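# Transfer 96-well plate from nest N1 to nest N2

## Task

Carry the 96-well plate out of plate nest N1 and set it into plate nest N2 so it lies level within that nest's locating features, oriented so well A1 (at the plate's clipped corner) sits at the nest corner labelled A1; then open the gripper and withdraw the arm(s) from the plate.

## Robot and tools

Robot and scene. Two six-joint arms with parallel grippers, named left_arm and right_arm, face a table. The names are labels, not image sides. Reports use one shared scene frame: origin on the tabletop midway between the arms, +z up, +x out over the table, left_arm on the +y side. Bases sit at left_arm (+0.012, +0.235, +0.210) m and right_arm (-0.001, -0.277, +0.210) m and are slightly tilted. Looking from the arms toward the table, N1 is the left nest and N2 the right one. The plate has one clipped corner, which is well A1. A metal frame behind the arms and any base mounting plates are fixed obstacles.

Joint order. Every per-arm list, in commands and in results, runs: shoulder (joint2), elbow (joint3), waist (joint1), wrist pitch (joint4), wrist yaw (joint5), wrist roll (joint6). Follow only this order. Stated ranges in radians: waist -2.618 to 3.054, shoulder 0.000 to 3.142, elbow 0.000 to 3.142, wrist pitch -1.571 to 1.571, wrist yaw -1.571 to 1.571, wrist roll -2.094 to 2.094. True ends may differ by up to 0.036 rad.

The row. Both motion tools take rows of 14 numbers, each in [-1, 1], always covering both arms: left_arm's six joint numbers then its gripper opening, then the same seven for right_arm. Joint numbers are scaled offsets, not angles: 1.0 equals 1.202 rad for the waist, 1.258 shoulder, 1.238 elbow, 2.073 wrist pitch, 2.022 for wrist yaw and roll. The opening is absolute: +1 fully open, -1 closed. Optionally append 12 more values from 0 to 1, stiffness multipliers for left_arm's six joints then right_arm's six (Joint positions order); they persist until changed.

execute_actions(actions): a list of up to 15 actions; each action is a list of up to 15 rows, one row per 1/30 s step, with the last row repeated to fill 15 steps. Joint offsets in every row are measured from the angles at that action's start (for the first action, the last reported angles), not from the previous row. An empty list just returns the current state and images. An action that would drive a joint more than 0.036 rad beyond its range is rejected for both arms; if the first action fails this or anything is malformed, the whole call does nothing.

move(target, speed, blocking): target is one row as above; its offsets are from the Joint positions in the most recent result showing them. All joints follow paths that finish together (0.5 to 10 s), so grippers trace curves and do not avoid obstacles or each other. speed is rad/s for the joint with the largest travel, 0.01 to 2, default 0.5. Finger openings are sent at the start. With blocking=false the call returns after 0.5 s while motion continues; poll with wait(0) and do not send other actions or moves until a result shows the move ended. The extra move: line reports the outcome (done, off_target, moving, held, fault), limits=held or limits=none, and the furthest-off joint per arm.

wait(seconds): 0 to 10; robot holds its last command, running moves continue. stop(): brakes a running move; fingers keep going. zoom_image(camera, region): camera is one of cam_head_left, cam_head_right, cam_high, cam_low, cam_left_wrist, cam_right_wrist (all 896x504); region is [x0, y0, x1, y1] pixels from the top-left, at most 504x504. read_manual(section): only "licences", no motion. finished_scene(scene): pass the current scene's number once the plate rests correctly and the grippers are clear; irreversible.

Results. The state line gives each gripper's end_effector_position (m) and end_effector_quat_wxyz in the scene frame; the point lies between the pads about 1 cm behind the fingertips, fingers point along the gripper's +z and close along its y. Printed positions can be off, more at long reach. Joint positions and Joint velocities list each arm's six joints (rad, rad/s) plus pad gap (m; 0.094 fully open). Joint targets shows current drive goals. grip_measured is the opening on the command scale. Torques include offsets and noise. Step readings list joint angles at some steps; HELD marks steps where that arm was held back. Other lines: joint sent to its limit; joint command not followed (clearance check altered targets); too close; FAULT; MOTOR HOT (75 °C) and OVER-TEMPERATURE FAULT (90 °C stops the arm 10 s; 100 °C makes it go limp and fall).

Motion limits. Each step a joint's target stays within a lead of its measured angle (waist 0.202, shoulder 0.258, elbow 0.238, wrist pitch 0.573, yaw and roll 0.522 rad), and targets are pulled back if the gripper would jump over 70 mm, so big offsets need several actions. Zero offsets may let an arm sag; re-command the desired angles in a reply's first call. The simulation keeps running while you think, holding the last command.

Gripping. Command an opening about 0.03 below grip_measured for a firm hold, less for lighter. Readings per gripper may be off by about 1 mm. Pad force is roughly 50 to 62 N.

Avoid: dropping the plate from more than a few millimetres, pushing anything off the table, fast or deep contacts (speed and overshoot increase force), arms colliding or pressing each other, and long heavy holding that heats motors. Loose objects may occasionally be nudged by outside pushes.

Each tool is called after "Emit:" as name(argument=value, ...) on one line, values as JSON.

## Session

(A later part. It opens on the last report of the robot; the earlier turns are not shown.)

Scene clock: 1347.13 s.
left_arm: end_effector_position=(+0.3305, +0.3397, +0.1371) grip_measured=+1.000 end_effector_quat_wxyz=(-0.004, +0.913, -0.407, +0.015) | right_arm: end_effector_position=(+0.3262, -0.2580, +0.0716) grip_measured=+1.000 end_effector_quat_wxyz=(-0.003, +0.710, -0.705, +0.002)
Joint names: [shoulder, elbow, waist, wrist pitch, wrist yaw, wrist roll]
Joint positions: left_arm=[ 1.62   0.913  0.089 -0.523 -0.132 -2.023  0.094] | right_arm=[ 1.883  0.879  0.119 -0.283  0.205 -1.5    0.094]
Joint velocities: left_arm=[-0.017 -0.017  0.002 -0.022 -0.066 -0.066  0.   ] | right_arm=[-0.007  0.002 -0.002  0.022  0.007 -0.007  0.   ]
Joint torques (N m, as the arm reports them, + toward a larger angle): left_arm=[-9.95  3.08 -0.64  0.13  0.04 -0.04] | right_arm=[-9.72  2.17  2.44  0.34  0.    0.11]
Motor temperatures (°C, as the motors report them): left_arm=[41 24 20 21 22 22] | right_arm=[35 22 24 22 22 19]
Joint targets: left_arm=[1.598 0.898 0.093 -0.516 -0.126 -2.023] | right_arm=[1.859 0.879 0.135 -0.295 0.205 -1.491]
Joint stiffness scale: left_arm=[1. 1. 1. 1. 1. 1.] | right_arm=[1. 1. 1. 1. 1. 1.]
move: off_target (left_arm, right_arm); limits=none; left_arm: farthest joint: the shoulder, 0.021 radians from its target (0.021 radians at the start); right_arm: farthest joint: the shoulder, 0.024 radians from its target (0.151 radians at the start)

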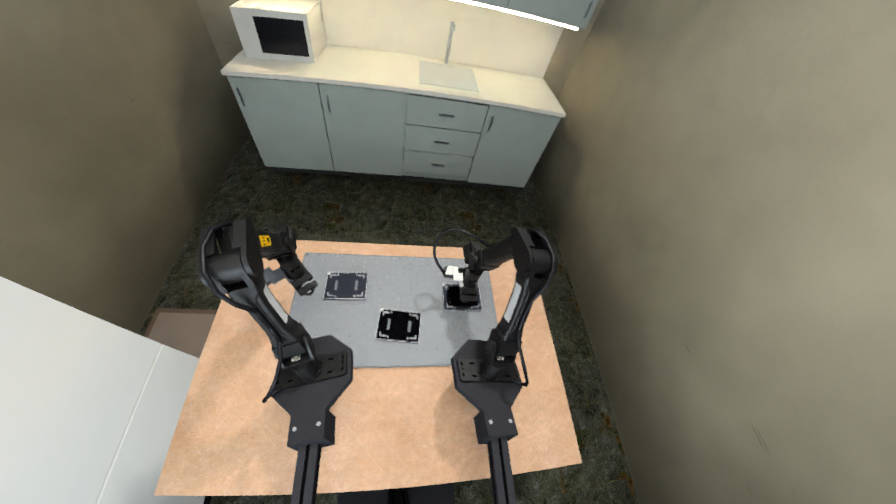

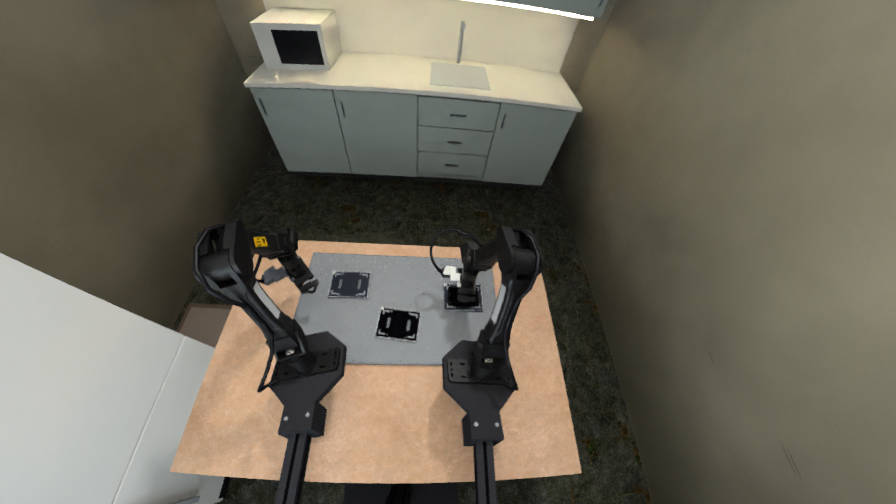

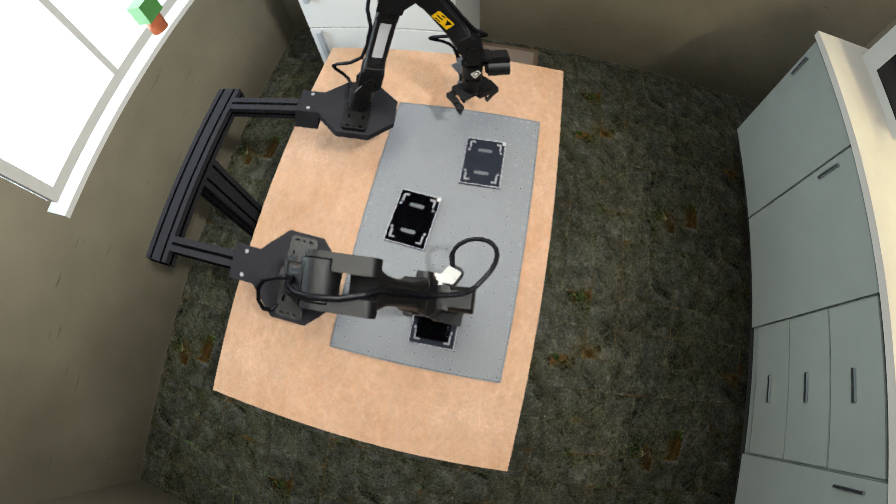

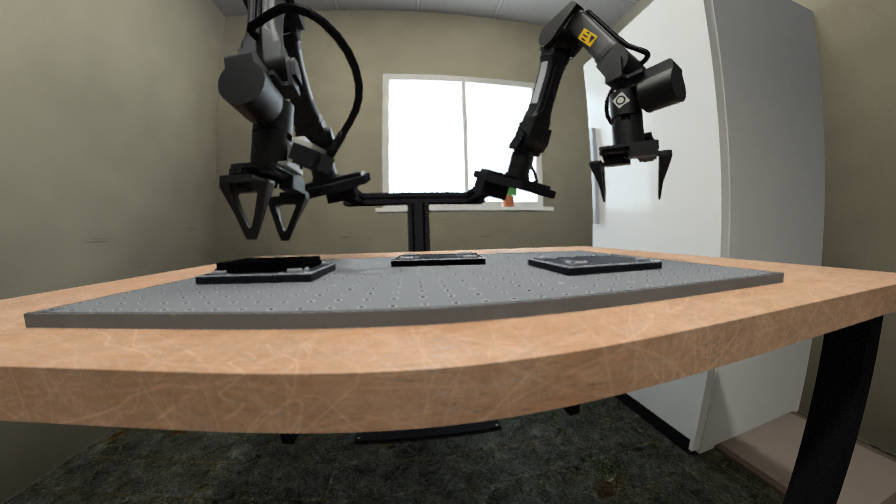

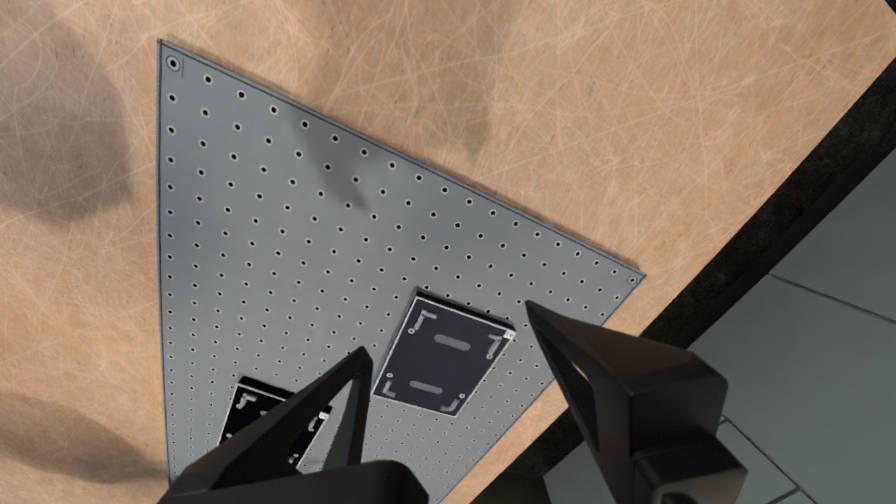

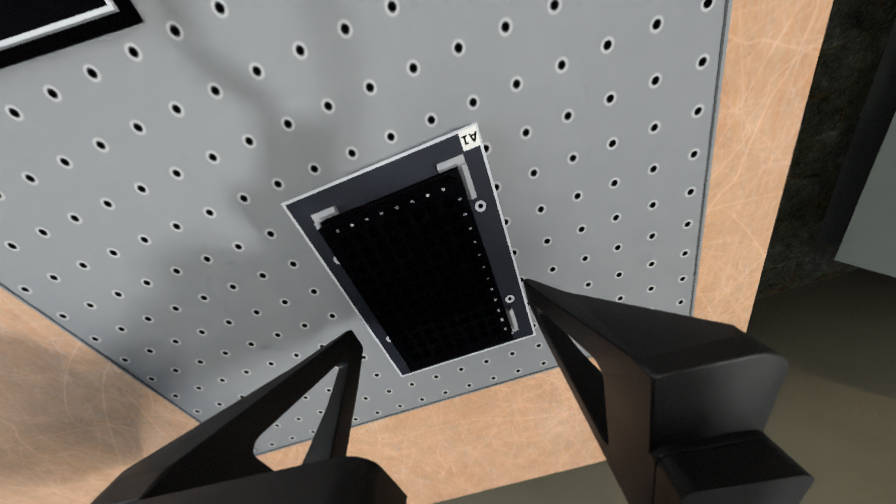

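Emit:
move(target=[-0.017,-0.012,0.003,0.003,0.003,0,1,-0.38,-0.065,-0.39,-0.145,0,0,1.0], speed=0.5)

Emit:
zoom_image(camera="cam_high", region=[390,270,490,360])

Emit:
zoom_image(camera="cam_low", region=[180,230,350,300])

Emit:
zoom_image(camera="cam_head_left", region=[425,265,505,325])

Scene clock: 1362.93 s.
left_arm: end_effector_position=(+0.3306, +0.3397, +0.1371) grip_measured=+1.000 end_effector_quat_wxyz=(-0.004, +0.913, -0.407, +0.015) | right_arm: end_effector_position=(+0.2793, -0.4193, +0.1636) grip_measured=+1.000 end_effector_quat_wxyz=(-0.044, -0.533, +0.843, -0.062)
Joint names: [shoulder, elbow, waist, wrist pitch, wrist yaw, wrist roll]
Joint positions: left_arm=[ 1.62   0.913  0.089 -0.523 -0.132 -2.023  0.094] | right_arm=[ 1.428  0.816 -0.343 -0.572  0.209 -1.5    0.094]
Joint velocities: left_arm=[ 0.007 -0.017 -0.007  0.022 -0.095 -0.022  0.   ] | right_arm=[ 0.012 -0.002  0.002 -0.007 -0.066 -0.022  0.   ]
Joint torques (N m, as the arm reports them, + toward a larger angle): left_arm=[-9.95  3.08 -0.64  0.12  0.05 -0.04] | right_arm=[-7.95  2.21 -0.22  0.46  0.03  0.03]
Motor temperatures (°C, as the motors report them): left_arm=[41 24 20 21 22 22] | right_arm=[36 22 24 22 22 19]
Joint targets: left_arm=[1.598 0.898 0.093 -0.516 -0.126 -2.023] | right_arm=[1.405 0.799 -0.349 -0.584 0.205 -1.500]
Joint stiffness scale: left_arm=[1. 1. 1. 1. 1. 1.] | right_arm=[1. 1. 1. 1. 1. 1.]
move: off_target (left_arm, right_arm); limits=none; left_arm: farthest joint: the shoulder, 0.021 radians from its target (0.021 radians at the start); right_arm: farthest joint: the shoulder, 0.023 radians from its target (0.478 radians at the start)

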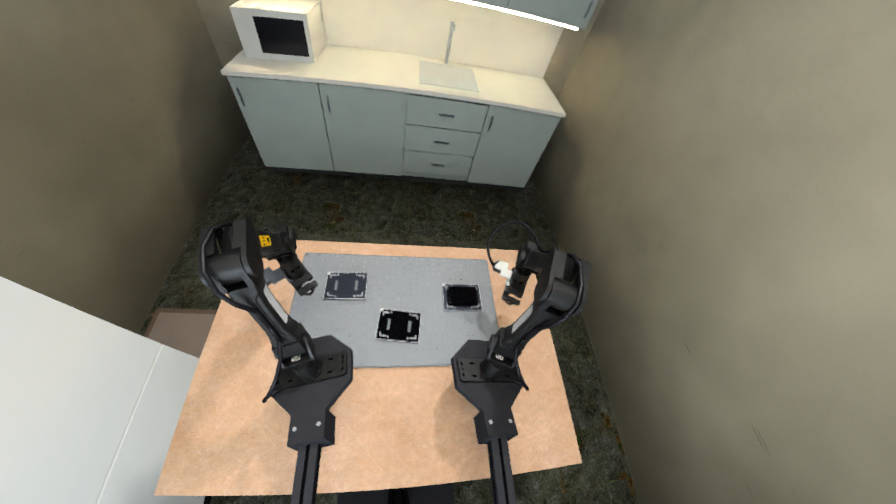

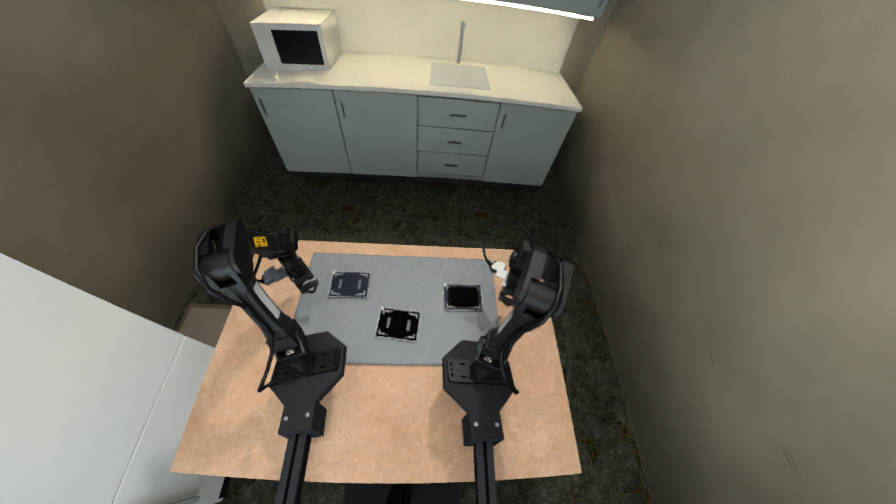

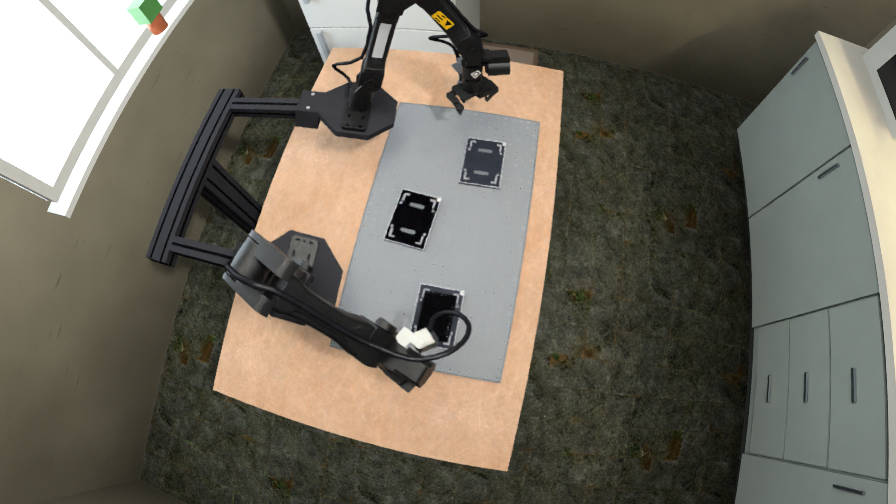

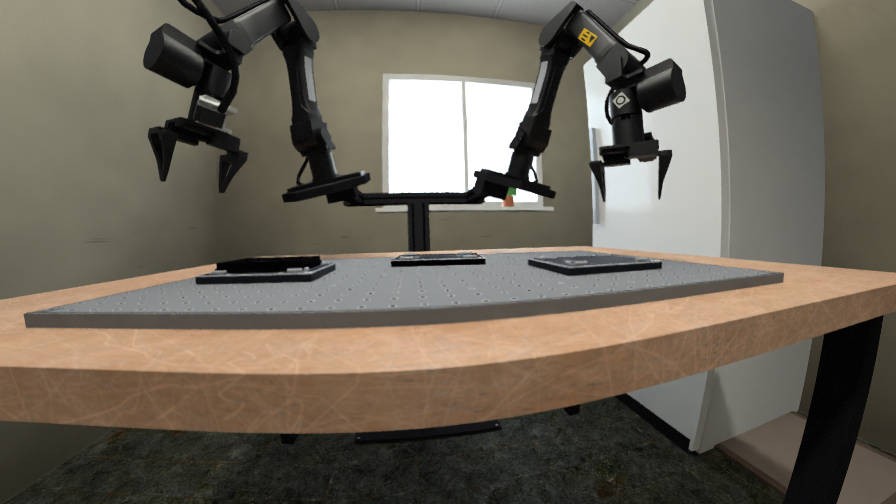

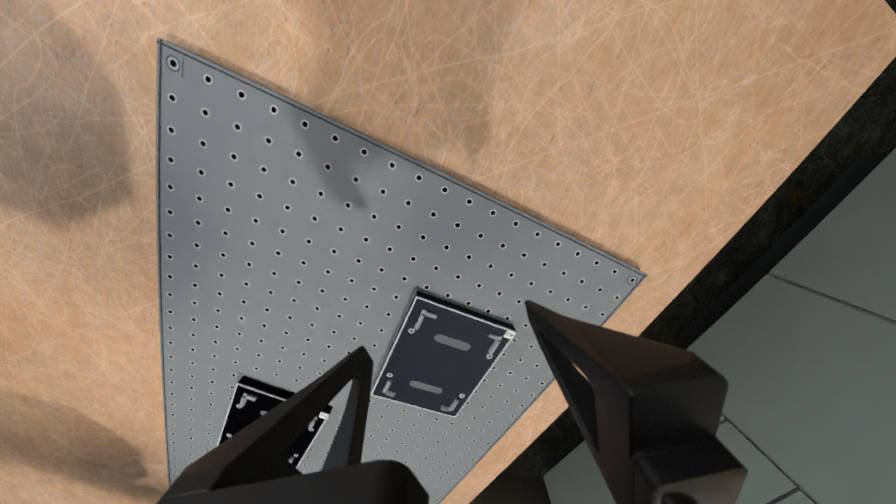

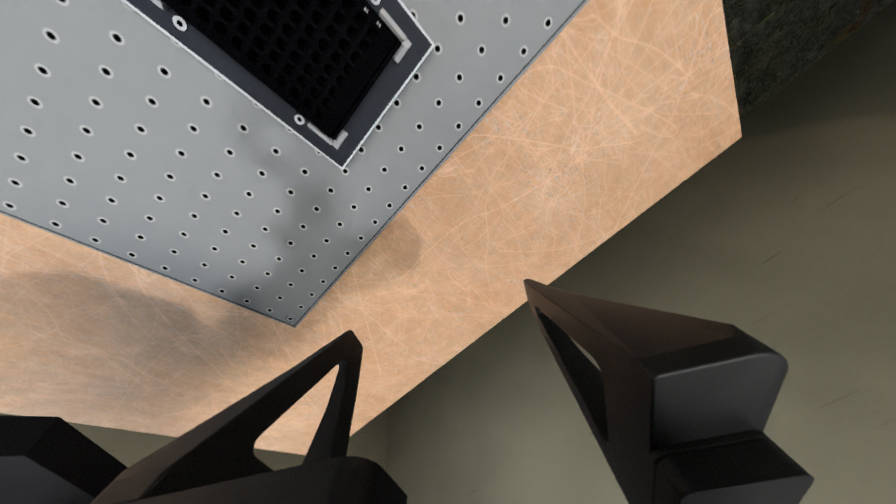

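Region (390, 270, 490, 360) of cam_high's 896x504 image, scaled by 5.040, with more detail than that image has; it fills the top 454 rows of this view, and the rest is white.

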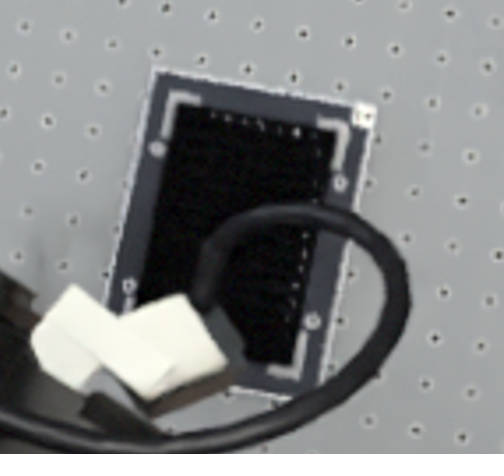

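Region (180, 230, 350, 300) of cam_low's 896x504 image, scaled by 2.965, with more detail than that image has; it fills the top 208 rows of this view, and the rest is white.

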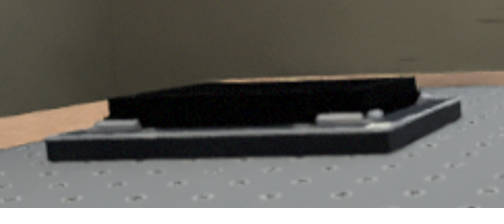

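Region (425, 265, 505, 325) of cam_head_left's 896x504 image, scaled by 6.300, with more detail than that image has; it fills the top 378 rows of this view, and the rest is white.

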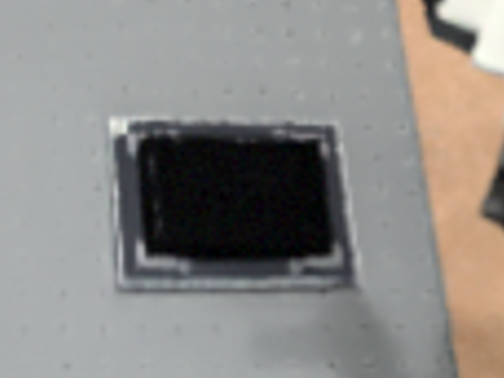

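Emit:
zoom_image(camera="cam_right_wrist", region=[200,0,460,180])

Region (200, 0, 460, 180) of cam_right_wrist's 896x504 image, scaled by 1.938, with more detail than that image has; it fills the top 349 rows of this view, and the rest is white.

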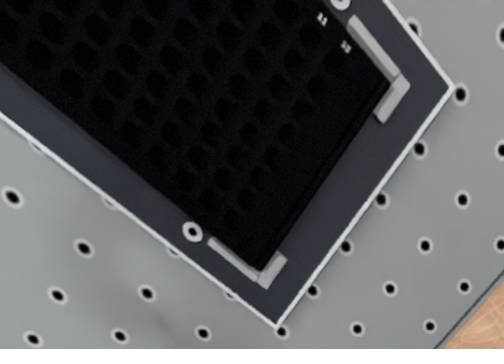

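Both −y corners sit inside the locators. Finishing scene 1.

Emit:
finished_scene(scene=1)

The scene is finished: the task was done.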